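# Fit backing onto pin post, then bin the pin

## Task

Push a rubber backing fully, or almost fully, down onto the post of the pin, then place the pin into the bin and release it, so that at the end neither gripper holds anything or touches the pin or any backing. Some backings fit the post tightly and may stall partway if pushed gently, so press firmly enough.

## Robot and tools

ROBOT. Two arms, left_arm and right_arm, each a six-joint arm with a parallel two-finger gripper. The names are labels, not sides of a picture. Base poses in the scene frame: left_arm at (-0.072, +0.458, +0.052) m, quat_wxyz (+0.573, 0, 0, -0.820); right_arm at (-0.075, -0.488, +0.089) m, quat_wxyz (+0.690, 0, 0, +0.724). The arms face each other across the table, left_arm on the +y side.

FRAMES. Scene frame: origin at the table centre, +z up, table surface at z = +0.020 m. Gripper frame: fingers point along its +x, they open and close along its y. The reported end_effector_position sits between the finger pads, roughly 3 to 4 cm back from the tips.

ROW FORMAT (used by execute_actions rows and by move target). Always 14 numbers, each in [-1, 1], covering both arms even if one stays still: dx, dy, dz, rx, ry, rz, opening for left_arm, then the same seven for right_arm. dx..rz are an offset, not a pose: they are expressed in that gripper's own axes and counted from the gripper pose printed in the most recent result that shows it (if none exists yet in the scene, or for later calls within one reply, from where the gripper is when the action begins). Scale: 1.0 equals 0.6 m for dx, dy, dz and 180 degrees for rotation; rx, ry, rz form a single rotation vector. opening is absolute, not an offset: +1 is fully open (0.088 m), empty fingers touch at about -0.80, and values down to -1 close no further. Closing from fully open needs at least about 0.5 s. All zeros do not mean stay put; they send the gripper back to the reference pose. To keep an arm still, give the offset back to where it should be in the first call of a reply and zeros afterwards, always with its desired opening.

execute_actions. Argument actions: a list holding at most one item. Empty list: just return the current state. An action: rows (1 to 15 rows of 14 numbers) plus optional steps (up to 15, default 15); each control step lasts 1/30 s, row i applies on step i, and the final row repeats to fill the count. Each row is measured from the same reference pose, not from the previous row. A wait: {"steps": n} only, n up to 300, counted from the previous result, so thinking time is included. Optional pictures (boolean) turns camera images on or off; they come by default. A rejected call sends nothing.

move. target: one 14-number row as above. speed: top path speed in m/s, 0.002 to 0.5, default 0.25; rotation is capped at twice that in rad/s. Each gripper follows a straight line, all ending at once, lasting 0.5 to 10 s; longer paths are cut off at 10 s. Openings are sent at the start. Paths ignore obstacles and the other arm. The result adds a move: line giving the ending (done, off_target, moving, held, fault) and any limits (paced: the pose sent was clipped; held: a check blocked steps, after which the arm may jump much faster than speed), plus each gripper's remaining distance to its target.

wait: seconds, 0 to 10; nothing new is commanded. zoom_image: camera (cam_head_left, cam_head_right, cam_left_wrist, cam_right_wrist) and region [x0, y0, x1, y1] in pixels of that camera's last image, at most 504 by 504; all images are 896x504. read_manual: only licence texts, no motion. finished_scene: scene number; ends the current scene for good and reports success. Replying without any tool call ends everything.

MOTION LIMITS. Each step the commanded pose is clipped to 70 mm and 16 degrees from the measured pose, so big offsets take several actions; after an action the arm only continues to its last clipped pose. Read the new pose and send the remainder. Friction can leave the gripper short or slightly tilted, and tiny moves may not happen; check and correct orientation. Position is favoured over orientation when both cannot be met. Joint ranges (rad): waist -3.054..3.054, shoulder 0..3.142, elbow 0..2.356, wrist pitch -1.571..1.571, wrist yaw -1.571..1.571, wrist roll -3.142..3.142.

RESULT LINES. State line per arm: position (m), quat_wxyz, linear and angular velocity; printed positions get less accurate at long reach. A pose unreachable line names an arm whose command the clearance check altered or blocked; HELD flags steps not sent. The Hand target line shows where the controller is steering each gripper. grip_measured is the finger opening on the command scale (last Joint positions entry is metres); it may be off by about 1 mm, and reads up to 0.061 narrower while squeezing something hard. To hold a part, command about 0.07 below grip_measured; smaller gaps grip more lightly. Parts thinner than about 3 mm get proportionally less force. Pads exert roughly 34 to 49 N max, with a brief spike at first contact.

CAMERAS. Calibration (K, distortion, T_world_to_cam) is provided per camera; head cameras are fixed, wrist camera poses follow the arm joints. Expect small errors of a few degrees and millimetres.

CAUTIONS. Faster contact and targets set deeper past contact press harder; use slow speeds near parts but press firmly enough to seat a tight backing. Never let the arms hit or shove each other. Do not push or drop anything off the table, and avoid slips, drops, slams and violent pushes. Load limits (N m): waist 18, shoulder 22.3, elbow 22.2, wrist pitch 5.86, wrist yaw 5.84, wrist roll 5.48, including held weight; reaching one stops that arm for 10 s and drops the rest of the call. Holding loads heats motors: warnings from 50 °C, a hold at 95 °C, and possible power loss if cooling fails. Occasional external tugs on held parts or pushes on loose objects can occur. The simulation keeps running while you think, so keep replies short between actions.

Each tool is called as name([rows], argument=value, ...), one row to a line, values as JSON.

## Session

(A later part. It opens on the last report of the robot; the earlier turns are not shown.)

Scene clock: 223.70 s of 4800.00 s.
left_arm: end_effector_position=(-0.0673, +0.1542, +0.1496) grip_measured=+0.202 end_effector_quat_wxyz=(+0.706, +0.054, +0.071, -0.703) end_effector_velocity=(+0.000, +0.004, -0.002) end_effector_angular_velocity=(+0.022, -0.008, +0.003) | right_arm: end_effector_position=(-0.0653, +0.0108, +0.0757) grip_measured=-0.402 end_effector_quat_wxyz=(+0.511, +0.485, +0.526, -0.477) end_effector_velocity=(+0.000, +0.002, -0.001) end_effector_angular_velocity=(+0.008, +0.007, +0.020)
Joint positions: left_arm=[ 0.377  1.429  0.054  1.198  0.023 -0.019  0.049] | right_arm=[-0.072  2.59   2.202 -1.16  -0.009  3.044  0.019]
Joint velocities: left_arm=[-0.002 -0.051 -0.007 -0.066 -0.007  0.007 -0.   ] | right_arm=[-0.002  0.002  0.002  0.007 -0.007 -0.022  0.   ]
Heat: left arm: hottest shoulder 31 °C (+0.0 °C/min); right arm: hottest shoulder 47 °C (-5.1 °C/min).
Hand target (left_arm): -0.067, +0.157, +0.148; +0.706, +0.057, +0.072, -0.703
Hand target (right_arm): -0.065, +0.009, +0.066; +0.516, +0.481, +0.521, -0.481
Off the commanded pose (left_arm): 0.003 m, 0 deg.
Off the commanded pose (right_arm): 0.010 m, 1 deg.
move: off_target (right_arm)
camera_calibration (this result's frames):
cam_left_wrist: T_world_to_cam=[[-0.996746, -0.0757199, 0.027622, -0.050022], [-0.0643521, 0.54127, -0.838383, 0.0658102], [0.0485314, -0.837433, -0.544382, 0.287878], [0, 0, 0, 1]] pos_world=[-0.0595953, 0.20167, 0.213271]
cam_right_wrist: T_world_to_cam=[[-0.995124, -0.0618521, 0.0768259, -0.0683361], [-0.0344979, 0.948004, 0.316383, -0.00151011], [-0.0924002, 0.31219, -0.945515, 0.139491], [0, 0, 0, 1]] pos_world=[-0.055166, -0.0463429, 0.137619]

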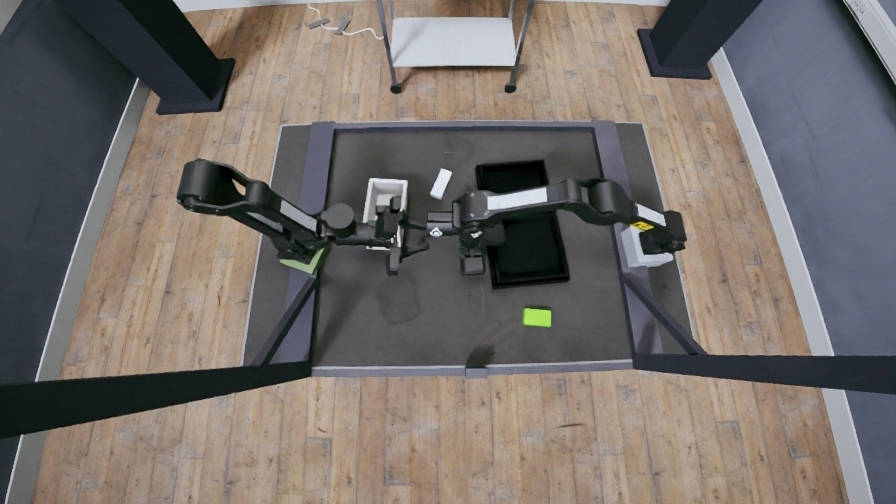

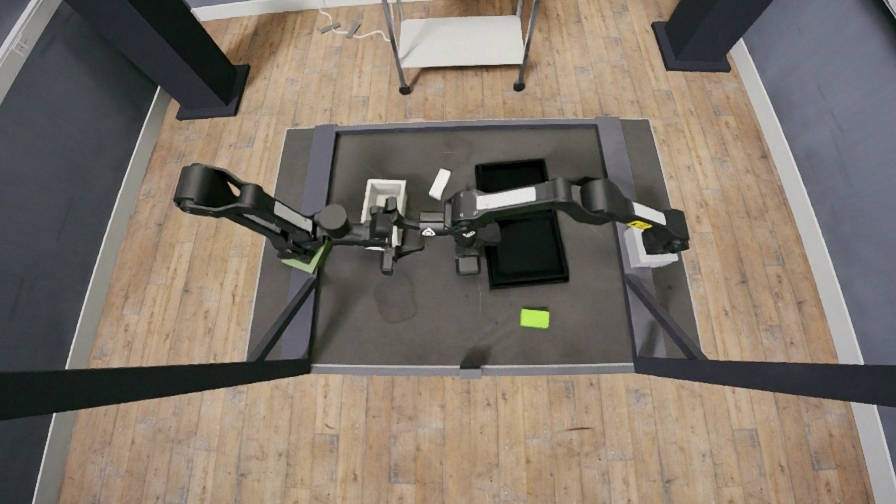

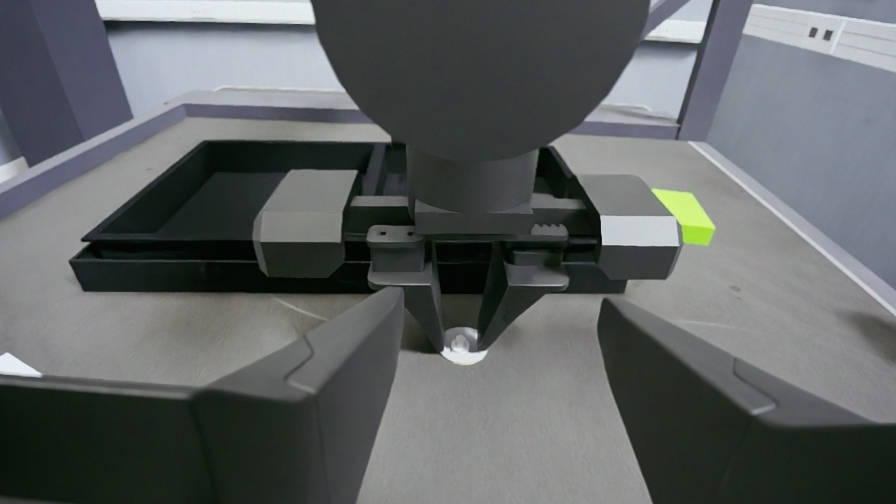

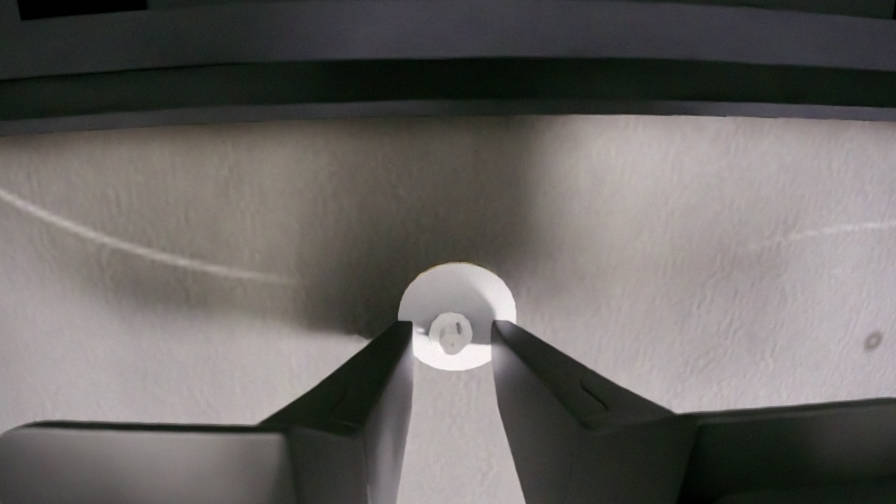

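move(target=[0,0,0,0,0,0,0.2,0,0,0,0,0,0,-0.78])

move(target=[0,0,0,0,0,0,0.2,-0.12,0,0.12,0,0,0,-0.78], speed=0.1)

Scene clock: 227.33 s of 4800.00 s.
left_arm: end_effector_position=(-0.0673, +0.1543, +0.1504) grip_measured=+0.202 end_effector_quat_wxyz=(+0.706, +0.054, +0.070, -0.703) end_effector_velocity=(-0.001, +0.001, -0.005) end_effector_angular_velocity=(+0.022, -0.008, -0.001) | right_arm: end_effector_position=(-0.0652, +0.0108, +0.0757) grip_measured=-0.753 end_effector_quat_wxyz=(+0.511, +0.485, +0.526, -0.477) end_effector_velocity=(+0.000, -0.000, +0.004) end_effector_angular_velocity=(+0.003, +0.007, +0.005)
Joint positions: left_arm=[ 0.377  1.424  0.054  1.195  0.023 -0.019  0.049] | right_arm=[-0.072  2.59   2.202 -1.16  -0.008  3.044  0.002]
Joint velocities: left_arm=[-0.007 -0.002 -0.002 -0.022 -0.007  0.007  0.   ] | right_arm=[-0.002 -0.007  0.002 -0.007 -0.007 -0.007  0.   ]
Heat: left arm: hottest shoulder 31 °C (+0.0 °C/min); right arm: hottest shoulder 48 °C (-5.0 °C/min).
Hand target (left_arm): -0.067, +0.154, +0.150; +0.706, +0.054, +0.071, -0.703
Hand target (right_arm): -0.065, +0.011, +0.076; +0.511, +0.485, +0.526, -0.477
Off the commanded pose (left_arm): 0.001 m, 0 deg.
Off the commanded pose (right_arm): 0.000 m, 0 deg.
move: done
camera_calibration (this result's frames):
cam_left_wrist: T_world_to_cam=[[-0.996748, -0.0756566, 0.0277355, -0.0500683], [-0.0643018, 0.53935, -0.839623, 0.0669699], [0.0485639, -0.838676, -0.542461, 0.288325], [0, 0, 0, 1]] pos_world=[-0.0596014, 0.201903, 0.214023]
cam_right_wrist: T_world_to_cam=[[-0.995184, -0.061834, 0.0760681, -0.0681687], [-0.0347231, 0.94801, 0.31634, -0.00151485], [-0.0916739, 0.312175, -0.945591, 0.139555], [0, 0, 0, 1]] pos_world=[-0.0550994, -0.0463446, 0.137626]

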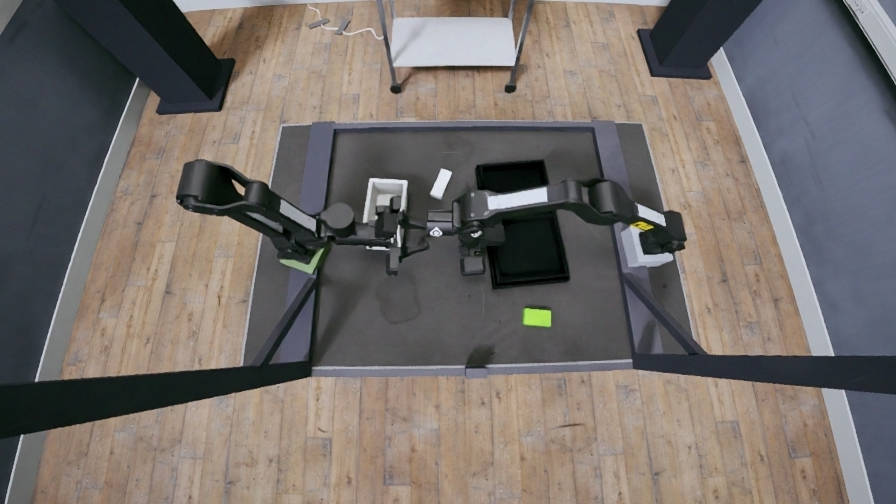

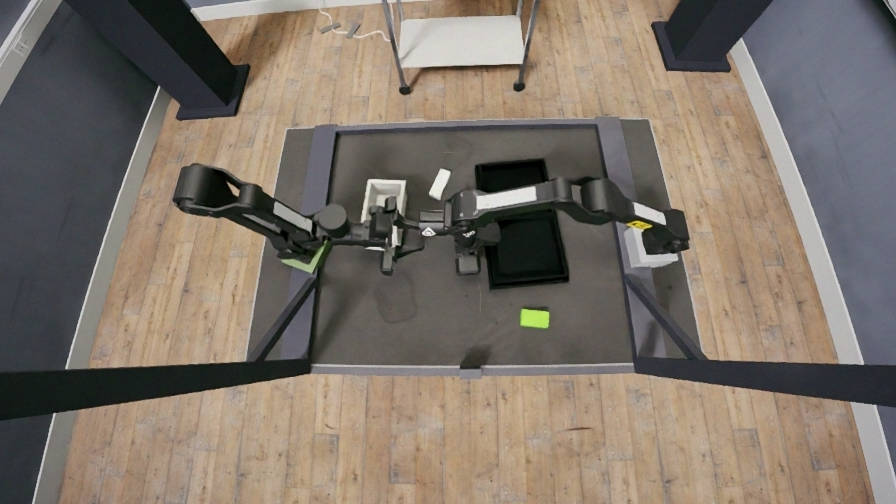

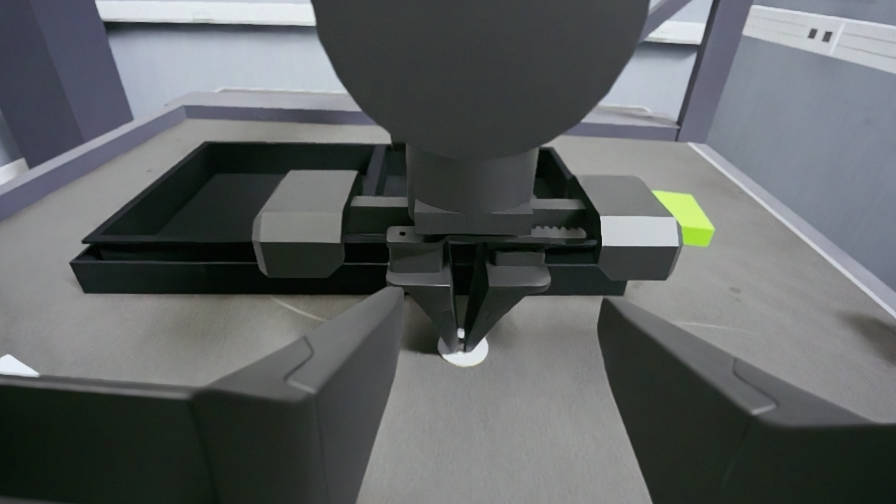

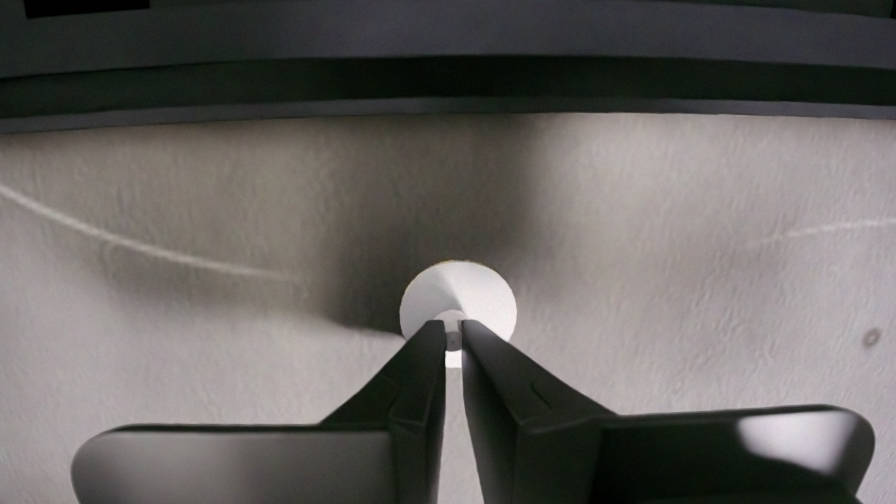

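Scene clock: 228.87 s of 4800.00 s.
left_arm: end_effector_position=(-0.0673, +0.1543, +0.1504) grip_measured=+0.202 end_effector_quat_wxyz=(+0.706, +0.054, +0.070, -0.703) end_effector_velocity=(+0.000, +0.000, -0.003) end_effector_angular_velocity=(+0.017, +0.006, +0.006) | right_arm: end_effector_position=(-0.0608, -0.0603, +0.1426) grip_measured=-0.753 end_effector_quat_wxyz=(+0.511, +0.485, +0.525, -0.477) end_effector_velocity=(+0.002, -0.006, +0.001) end_effector_angular_velocity=(-0.022, -0.007, +0.005)
Joint positions: left_arm=[ 0.377  1.424  0.054  1.195  0.023 -0.019  0.049] | right_arm=[-0.086  2.2    1.78  -1.129 -0.008  3.03   0.002]
Joint velocities: left_arm=[-0.002 -0.002  0.002 -0.022 -0.007 -0.007 -0.   ] | right_arm=[-0.002 -0.007 -0.007 -0.022  0.007 -0.007 -0.   ]
Heat: left arm: hottest shoulder 31 °C (+0.0 °C/min); right arm: hottest shoulder 48 °C (-6.1 °C/min).
Hand target (left_arm): -0.067, +0.154, +0.150; +0.706, +0.054, +0.070, -0.703
Hand target (right_arm): -0.060, -0.063, +0.146; +0.511, +0.485, +0.526, -0.477
Off the commanded pose (left_arm): 0.000 m, 0 deg.
Off the commanded pose (right_arm): 0.004 m, 0 deg.
move: done
camera_calibration (this result's frames):
cam_left_wrist: T_world_to_cam=[[-0.996748, -0.0756566, 0.0277355, -0.0500683], [-0.0643018, 0.53935, -0.839623, 0.0669699], [0.0485639, -0.838676, -0.542461, 0.288325], [0, 0, 0, 1]] pos_world=[-0.0596014, 0.201903, 0.214023]
cam_right_wrist: T_world_to_cam=[[-0.995205, -0.0617515, 0.0758596, -0.073231], [-0.034806, 0.948337, 0.315349, 0.0450341], [-0.0914138, 0.311196, -0.945939, 0.22546], [0, 0, 0, 1]] pos_world=[-0.0507023, -0.117392, 0.204625]

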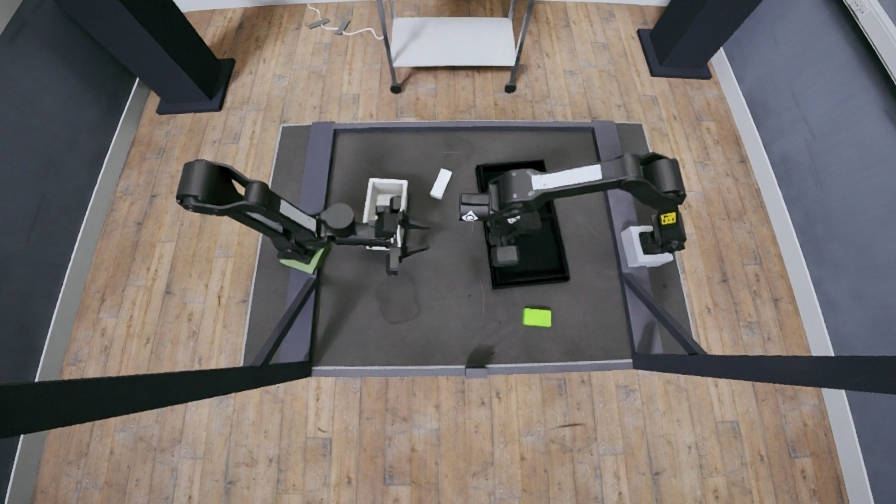

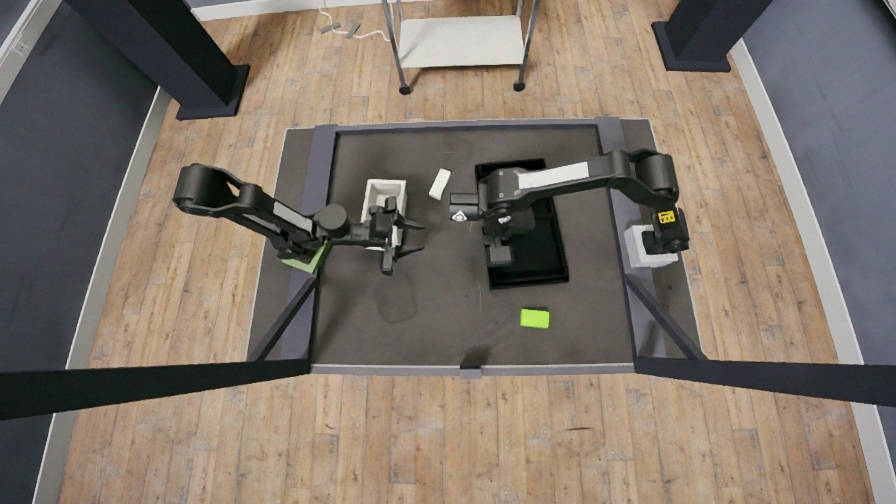

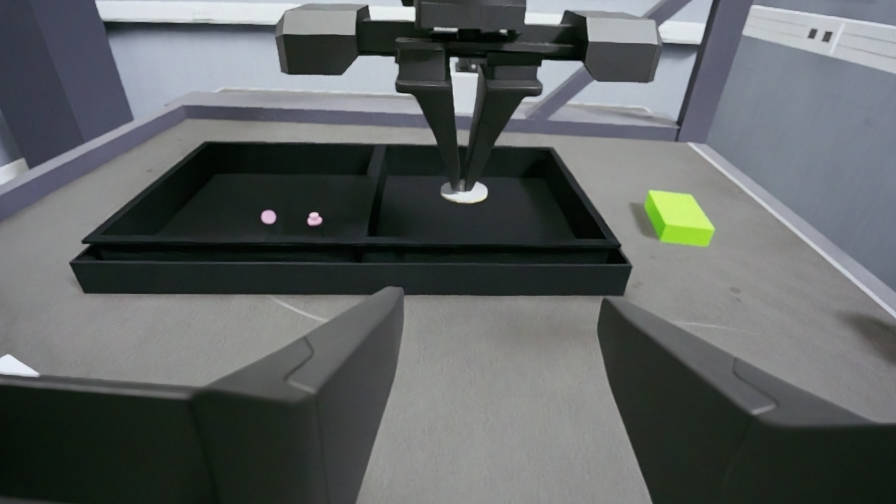

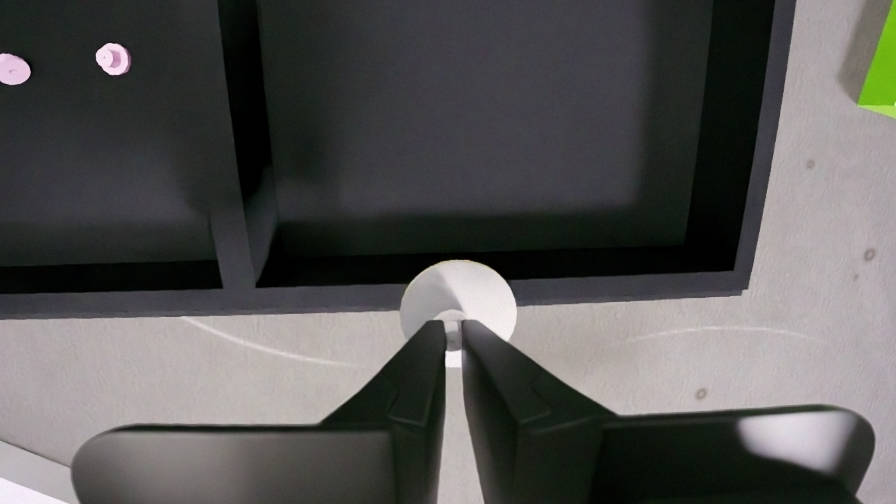

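move(target=[0.225,0.008,-0.04,0,-0.05,0,0.2,0,0,0,0,0,0,-0.8], speed=0.12)

Scene clock: 234.13 s of 4800.00 s.
left_arm: end_effector_position=(-0.0639, +0.0266, +0.1073) grip_measured=+0.202 end_effector_quat_wxyz=(+0.708, +0.020, +0.035, -0.705) end_effector_velocity=(+0.000, -0.001, -0.006) end_effector_angular_velocity=(+0.022, +0.007, +0.005) | right_arm: end_effector_position=(-0.0608, -0.0603, +0.1432) grip_measured=-0.753 end_effector_quat_wxyz=(+0.511, +0.485, +0.526, -0.477) end_effector_velocity=(-0.002, -0.002, +0.002) end_effector_angular_velocity=(-0.002, +0.007, +0.010)
Joint positions: left_arm=[ 0.377  2.176  0.539  1.56   0.023 -0.019  0.049] | right_arm=[-0.086  2.199  1.779 -1.129 -0.008  3.03   0.002]
Joint velocities: left_arm=[-0.002  0.007  0.007 -0.022 -0.007 -0.007 -0.   ] | right_arm=[ 0.002 -0.007 -0.002 -0.007 -0.007 -0.007  0.   ]
Heat: left arm: hottest shoulder 30 °C (+0.0 °C/min); right arm: hottest shoulder 50 °C (-6.1 °C/min). Fold the right arm in close to its base before you think long.
Hand target (left_arm): -0.064, +0.025, +0.105; +0.708, +0.019, +0.036, -0.705
Hand target (right_arm): -0.061, -0.060, +0.143; +0.511, +0.485, +0.525, -0.477
Off the commanded pose (left_arm): 0.004 m, 3 deg.
Off the commanded pose (right_arm): 0.001 m, 0 deg.
MOTOR HOT: a motor of the right arm reached 50 °C. Now the hottest motor of the right arm, joint 2 (shoulder), reports 50 °C. The temperature limit of the motors' drives, at which the controller stops that arm, is 95 °C. To cool a motor, set the load down, stop pushing, or move to a pose that needs little force.
joint sent to its limit (left arm) — the command would take joint 4 (wrist pitch) past its upper limit, so that joint was sent only as far as its limit.
After step 90, 0.63 s passed at rest.
move: off_target (left_arm)
camera_calibration (this result's frames):
cam_left_wrist: T_world_to_cam=[[-0.996826, -0.0726924, 0.0324712, -0.0557924], [-0.0620756, 0.454259, -0.888704, 0.107504], [0.0498517, -0.887899, -0.45733, 0.150002], [0, 0, 0, 1]] pos_world=[-0.0564198, 0.0802966, 0.165952]
cam_right_wrist: T_world_to_cam=[[-0.995208, -0.0618382, 0.0757467, -0.0732626], [-0.0348194, 0.947976, 0.316432, 0.0447136], [-0.0913737, 0.312278, -0.945586, 0.225982], [0, 0, 0, 1]] pos_world=[-0.0507058, -0.117487, 0.205086]

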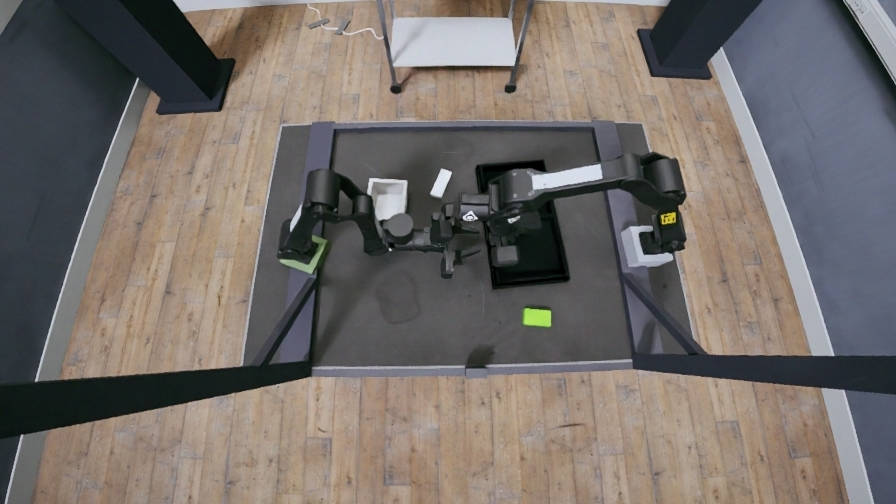

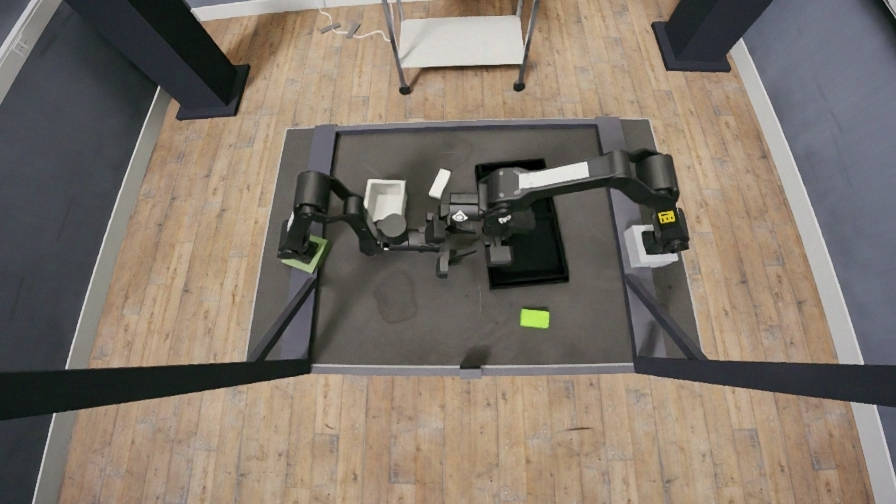

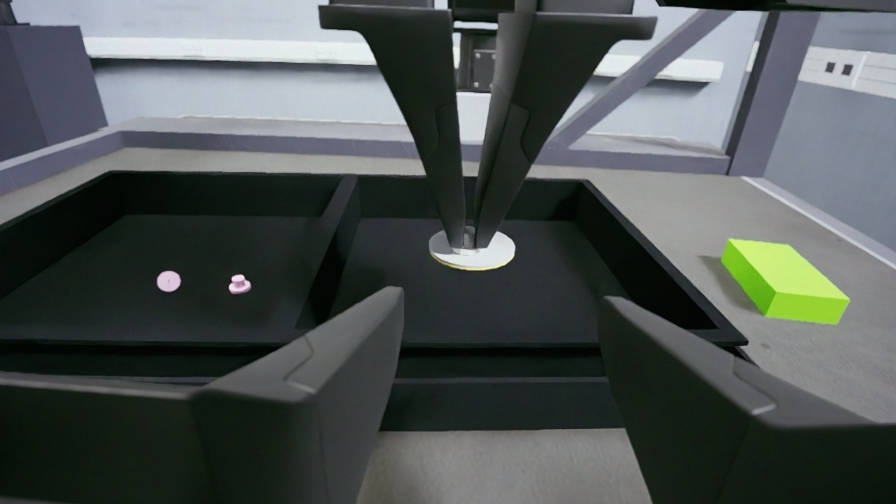

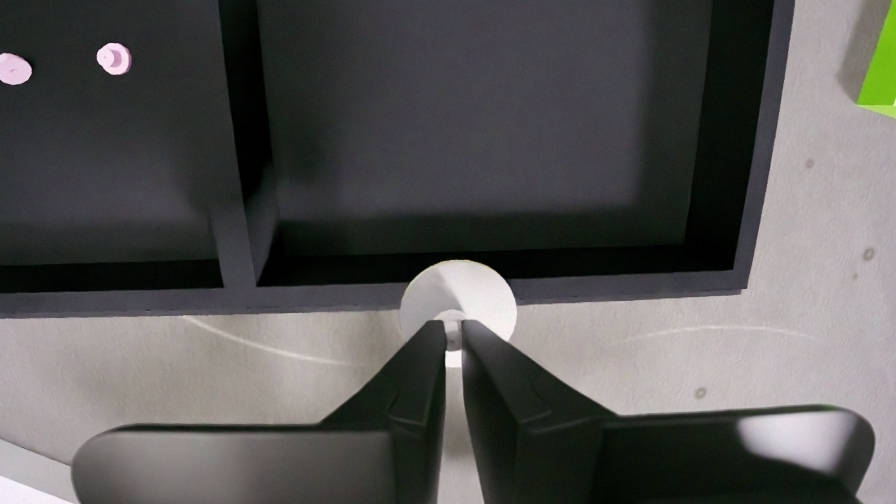

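move(target=[0.045,0.016,0.066,0,-0.02,0,0.2,-0.072,0,0,0,0,0,-0.8], speed=0.05)

Scene clock: 242.87 s of 4800.00 s.
left_arm: end_effector_position=(-0.0549, -0.0004, +0.1363) grip_measured=+0.202 end_effector_quat_wxyz=(+0.708, +0.005, +0.020, -0.706) end_effector_velocity=(-0.000, -0.000, -0.008) end_effector_angular_velocity=(+0.037, +0.009, +0.005) | right_arm: end_effector_position=(-0.0609, -0.0628, +0.1796) grip_measured=-0.753 end_effector_quat_wxyz=(+0.515, +0.481, +0.522, -0.481) end_effector_velocity=(-0.000, -0.004, +0.004) end_effector_angular_velocity=(-0.012, +0.008, -0.010)
Joint positions: left_arm=[ 0.404  2.113  0.644  1.434  0.049 -0.019  0.049] | right_arm=[-0.086  2.186  1.903 -1.282 -0.008  3.03   0.002]
Joint velocities: left_arm=[-0.002  0.002  0.002 -0.037 -0.007 -0.007 -0.   ] | right_arm=[-0.002 -0.007  0.002 -0.022 -0.007  0.007 -0.   ]
Heat: left arm: hottest shoulder 31 °C (+1.0 °C/min); right arm: hottest shoulder 51 °C (-2.0 °C/min). Fold the right arm in close to its base before you think long.
Hand target (left_arm): -0.054, -0.003, +0.145; +0.708, -0.003, +0.013, -0.706
Hand target (right_arm): -0.060, -0.062, +0.186; +0.511, +0.485, +0.526, -0.477
Off the commanded pose (left_arm): 0.009 m, 1 deg.
Off the commanded pose (right_arm): 0.007 m, 1 deg.
MOTOR HOT: still on. Now the hottest motor of the right arm, joint 2 (shoulder), reports 51 °C; a drive's own limit is 95 °C.
After step 90, 4.40 s passed at rest.
move: off_target (left_arm)
camera_calibration (this result's frames):
cam_left_wrist: T_world_to_cam=[[-0.996775, -0.0720648, 0.035304, -0.0500522], [-0.062237, 0.416509, -0.906999, 0.148591], [0.0506583, -0.906271, -0.419651, 0.133717], [0, 0, 0, 1]] pos_world=[-0.0474168, 0.0556869, 0.192653]
cam_right_wrist: T_world_to_cam=[[-0.995162, -0.0606129, 0.0773176, -0.0764724], [-0.0346361, 0.952921, 0.301234, 0.0386423], [-0.0919362, 0.297099, -0.95041, 0.261065], [0, 0, 0, 1]] pos_world=[-0.0507626, -0.11902, 0.242391]

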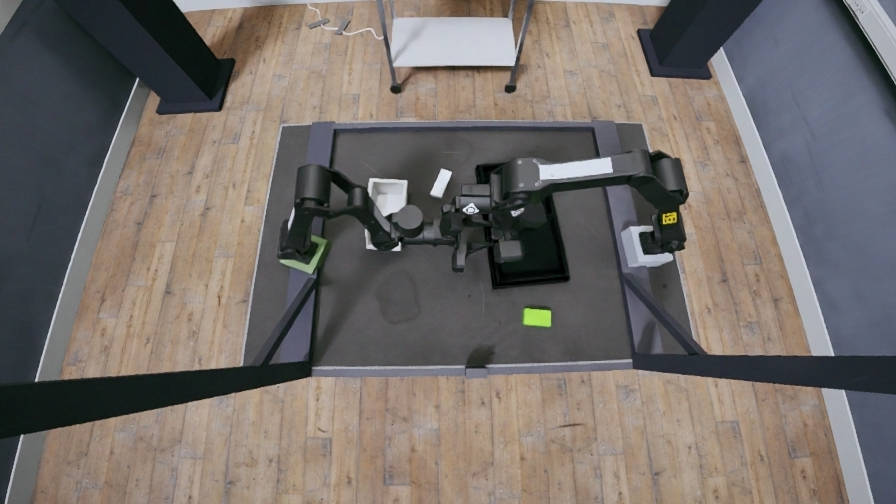

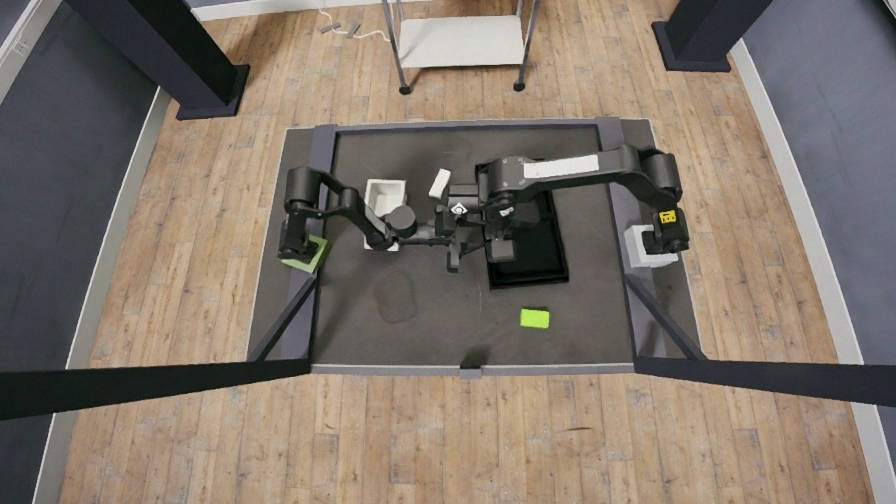

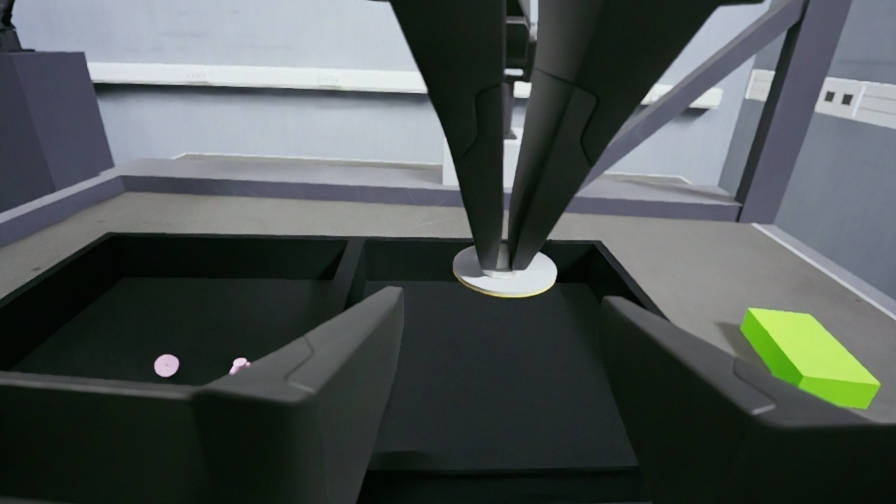

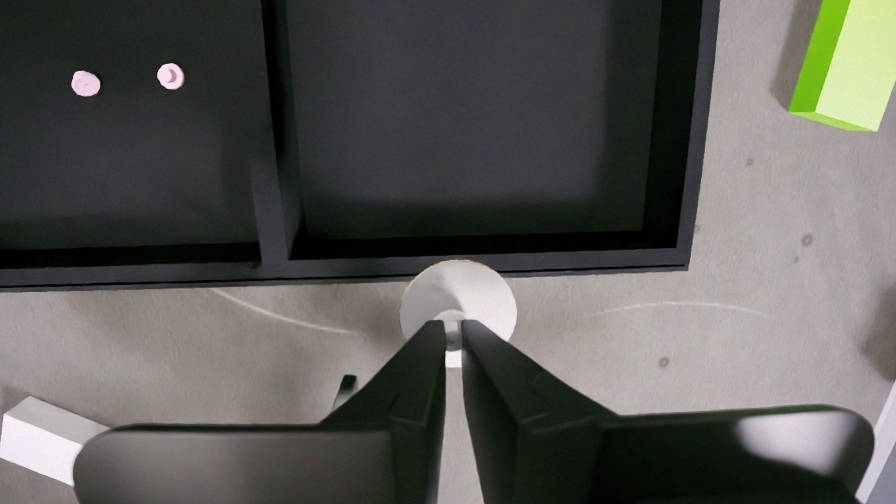

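move(target=[0.042,0,0.006,0,-0.005,0,0.2,0,0,0,0,0,0,-0.8], speed=0.04)

Scene clock: 246.43 s of 4800.00 s.
left_arm: end_effector_position=(-0.0541, -0.0232, +0.1424) grip_measured=+0.202 end_effector_quat_wxyz=(+0.709, -0.002, +0.012, -0.706) end_effector_velocity=(+0.000, -0.001, -0.009) end_effector_angular_velocity=(+0.036, +0.024, -0.005) | right_arm: end_effector_position=(-0.0609, -0.0627, +0.1800) grip_measured=-0.753 end_effector_quat_wxyz=(+0.515, +0.481, +0.522, -0.481) end_effector_velocity=(-0.000, -0.002, +0.000) end_effector_angular_velocity=(-0.006, +0.022, +0.000)
Joint positions: left_arm=[ 0.402  2.145  0.742  1.388  0.047 -0.019  0.049] | right_arm=[-0.086  2.186  1.905 -1.283 -0.008  3.03   0.002]
Joint velocities: left_arm=[ 0.002  0.007  0.007 -0.037  0.007 -0.022 -0.   ] | right_arm=[-0.007 -0.002 -0.002 -0.007 -0.022 -0.007 -0.   ]
Heat: left arm: hottest shoulder 31 °C (+1.0 °C/min); right arm: hottest shoulder 52 °C (+0.0 °C/min). Fold the right arm in close to its base before you think long.
Hand target (left_arm): -0.055, -0.026, +0.139; +0.708, -0.001, +0.014, -0.706
Hand target (right_arm): -0.061, -0.063, +0.180; +0.515, +0.481, +0.522, -0.481
Off the commanded pose (left_arm): 0.004 m, 0 deg.
Off the commanded pose (right_arm): 0.000 m, 0 deg.
MOTOR HOT: still on. Now the hottest motor of the right arm, joint 2 (shoulder), reports 52 °C; a drive's own limit is 95 °C.
move: done
camera_calibration (this result's frames):
cam_left_wrist: T_world_to_cam=[[-0.996787, -0.0717283, 0.0356587, -0.0511953], [-0.0613897, 0.398091, -0.91529, 0.164381], [0.0514567, -0.914538, -0.401215, 0.112799], [0, 0, 0, 1]] pos_world=[-0.0467437, 0.0340479, 0.197538]
cam_right_wrist: T_world_to_cam=[[-0.995163, -0.0606423, 0.0772804, -0.0764877], [-0.0346404, 0.952806, 0.301597, 0.0383592], [-0.0919228, 0.297461, -0.950298, 0.261406], [0, 0, 0, 1]] pos_world=[-0.0507599, -0.118945, 0.242755]

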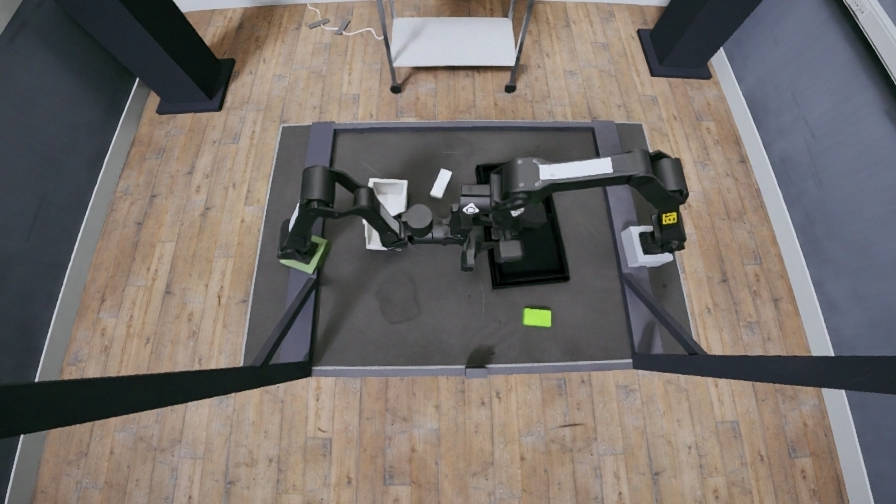

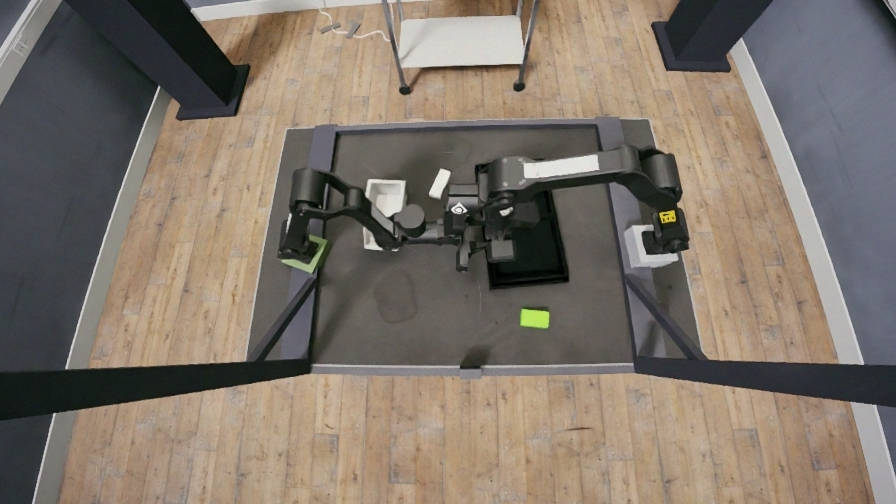

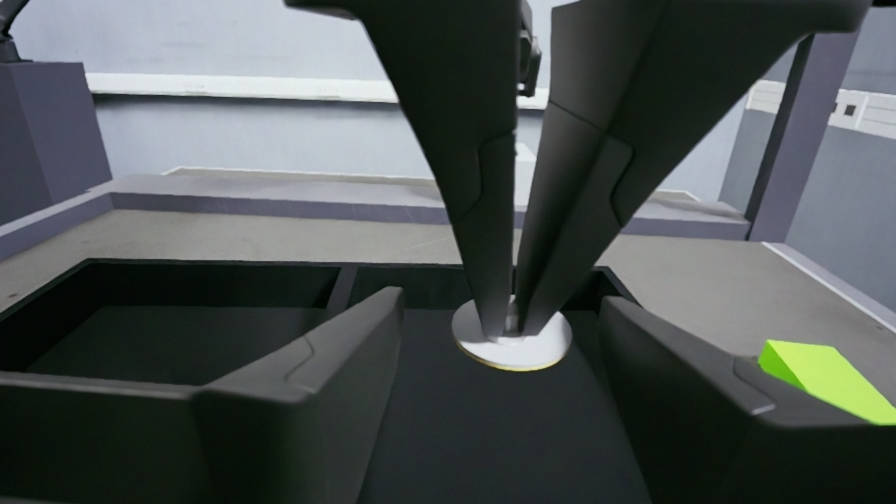

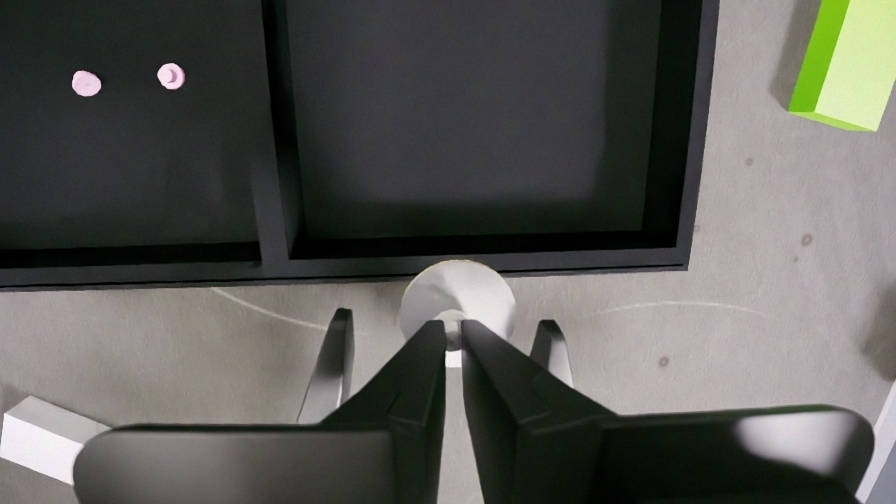

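move(target=[0.014,-0.0065,-0.014,0,0,0,0.05,0,0,0,0,0,0,-0.8], speed=0.03)

Scene clock: 250.47 s of 4800.00 s.
left_arm: end_effector_position=(-0.0575, -0.0291, +0.1363) grip_measured=+0.052 end_effector_quat_wxyz=(+0.708, -0.002, +0.012, -0.706) end_effector_velocity=(-0.000, -0.002, -0.004) end_effector_angular_velocity=(+0.017, +0.008, +0.005) | right_arm: end_effector_position=(-0.0609, -0.0627, +0.1800) grip_measured=-0.753 end_effector_quat_wxyz=(+0.515, +0.481, +0.522, -0.481) end_effector_velocity=(-0.002, -0.002, +0.000) end_effector_angular_velocity=(-0.007, +0.022, -0.010)
Joint positions: left_arm=[ 0.392  2.18   0.769  1.396  0.037 -0.019  0.042] | right_arm=[-0.086  2.186  1.905 -1.283 -0.008  3.03   0.002]
Joint velocities: left_arm=[-0.002  0.002  0.007 -0.022 -0.007 -0.007 -0.   ] | right_arm=[-0.002 -0.002 -0.002 -0.007 -0.022  0.007 -0.   ]
Heat: left arm: hottest shoulder 31 °C (+1.0 °C/min); right arm: hottest shoulder 52 °C (+2.0 °C/min). Fold the right arm in close to its base before you think long.
Hand target (left_arm): -0.058, -0.031, +0.134; +0.708, -0.002, +0.012, -0.706
Hand target (right_arm): -0.061, -0.063, +0.180; +0.515, +0.481, +0.522, -0.481
Off the commanded pose (left_arm): 0.003 m, 0 deg.
Off the commanded pose (right_arm): 0.000 m, 0 deg.
MOTOR HOT: still on. Now the hottest motor of the right arm, joint 2 (shoulder), reports 52 °C; a drive's own limit is 95 °C.
After step 90, 0.27 s passed at rest.
move: done
camera_calibration (this result's frames):
cam_left_wrist: T_world_to_cam=[[-0.996819, -0.0713607, 0.0354949, -0.0547171], [-0.0611124, 0.398469, -0.915143, 0.160962], [0.0511616, -0.914401, -0.401563, 0.105169], [0, 0, 0, 1]] pos_world=[-0.0500868, 0.0281239, 0.191478]
cam_right_wrist: T_world_to_cam=[[-0.995163, -0.0606423, 0.0772804, -0.0764877], [-0.0346404, 0.952806, 0.301597, 0.0383592], [-0.0919228, 0.297461, -0.950298, 0.261406], [0, 0, 0, 1]] pos_world=[-0.0507599, -0.118945, 0.242755]

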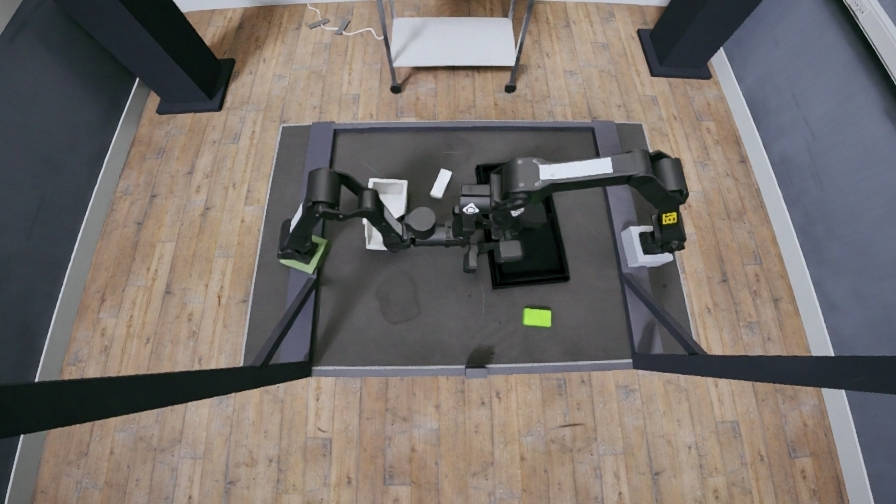

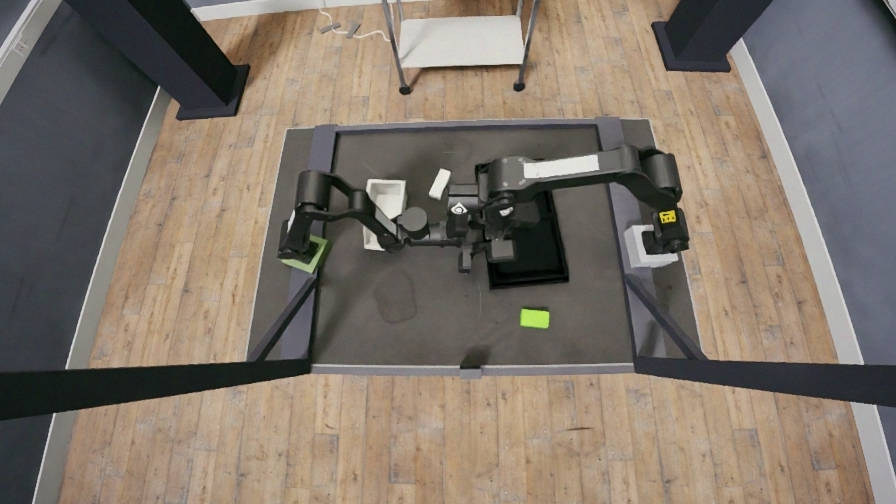

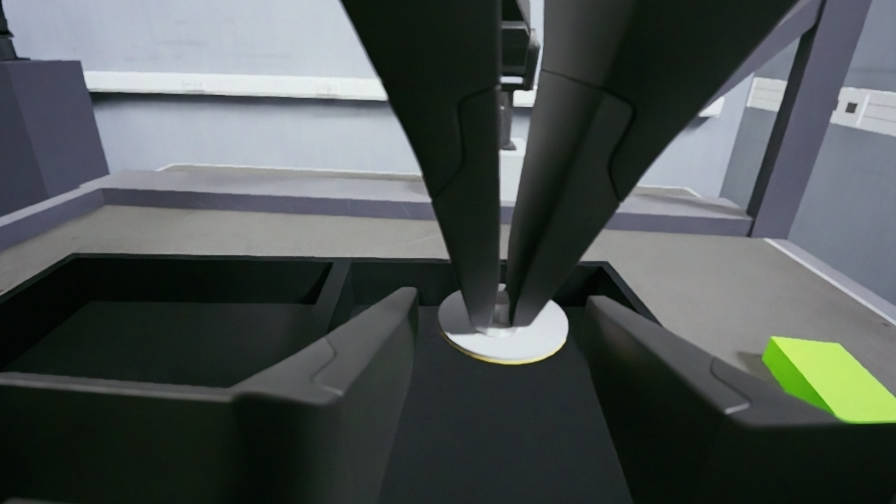

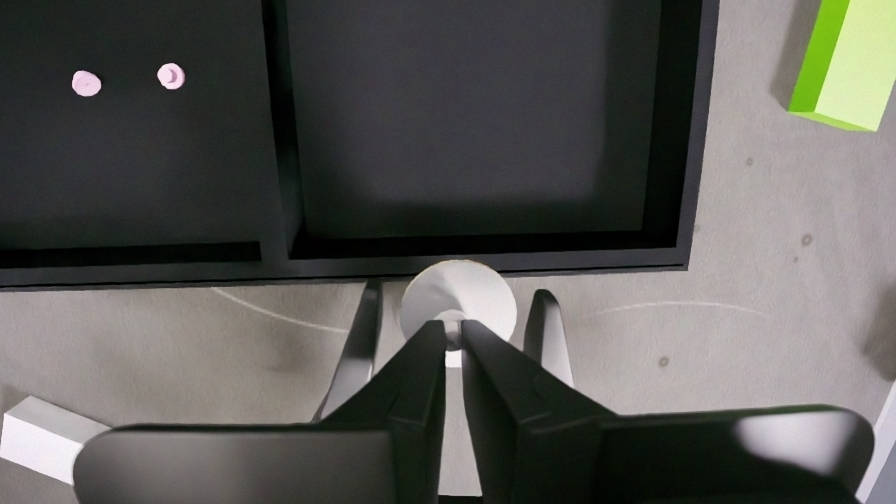

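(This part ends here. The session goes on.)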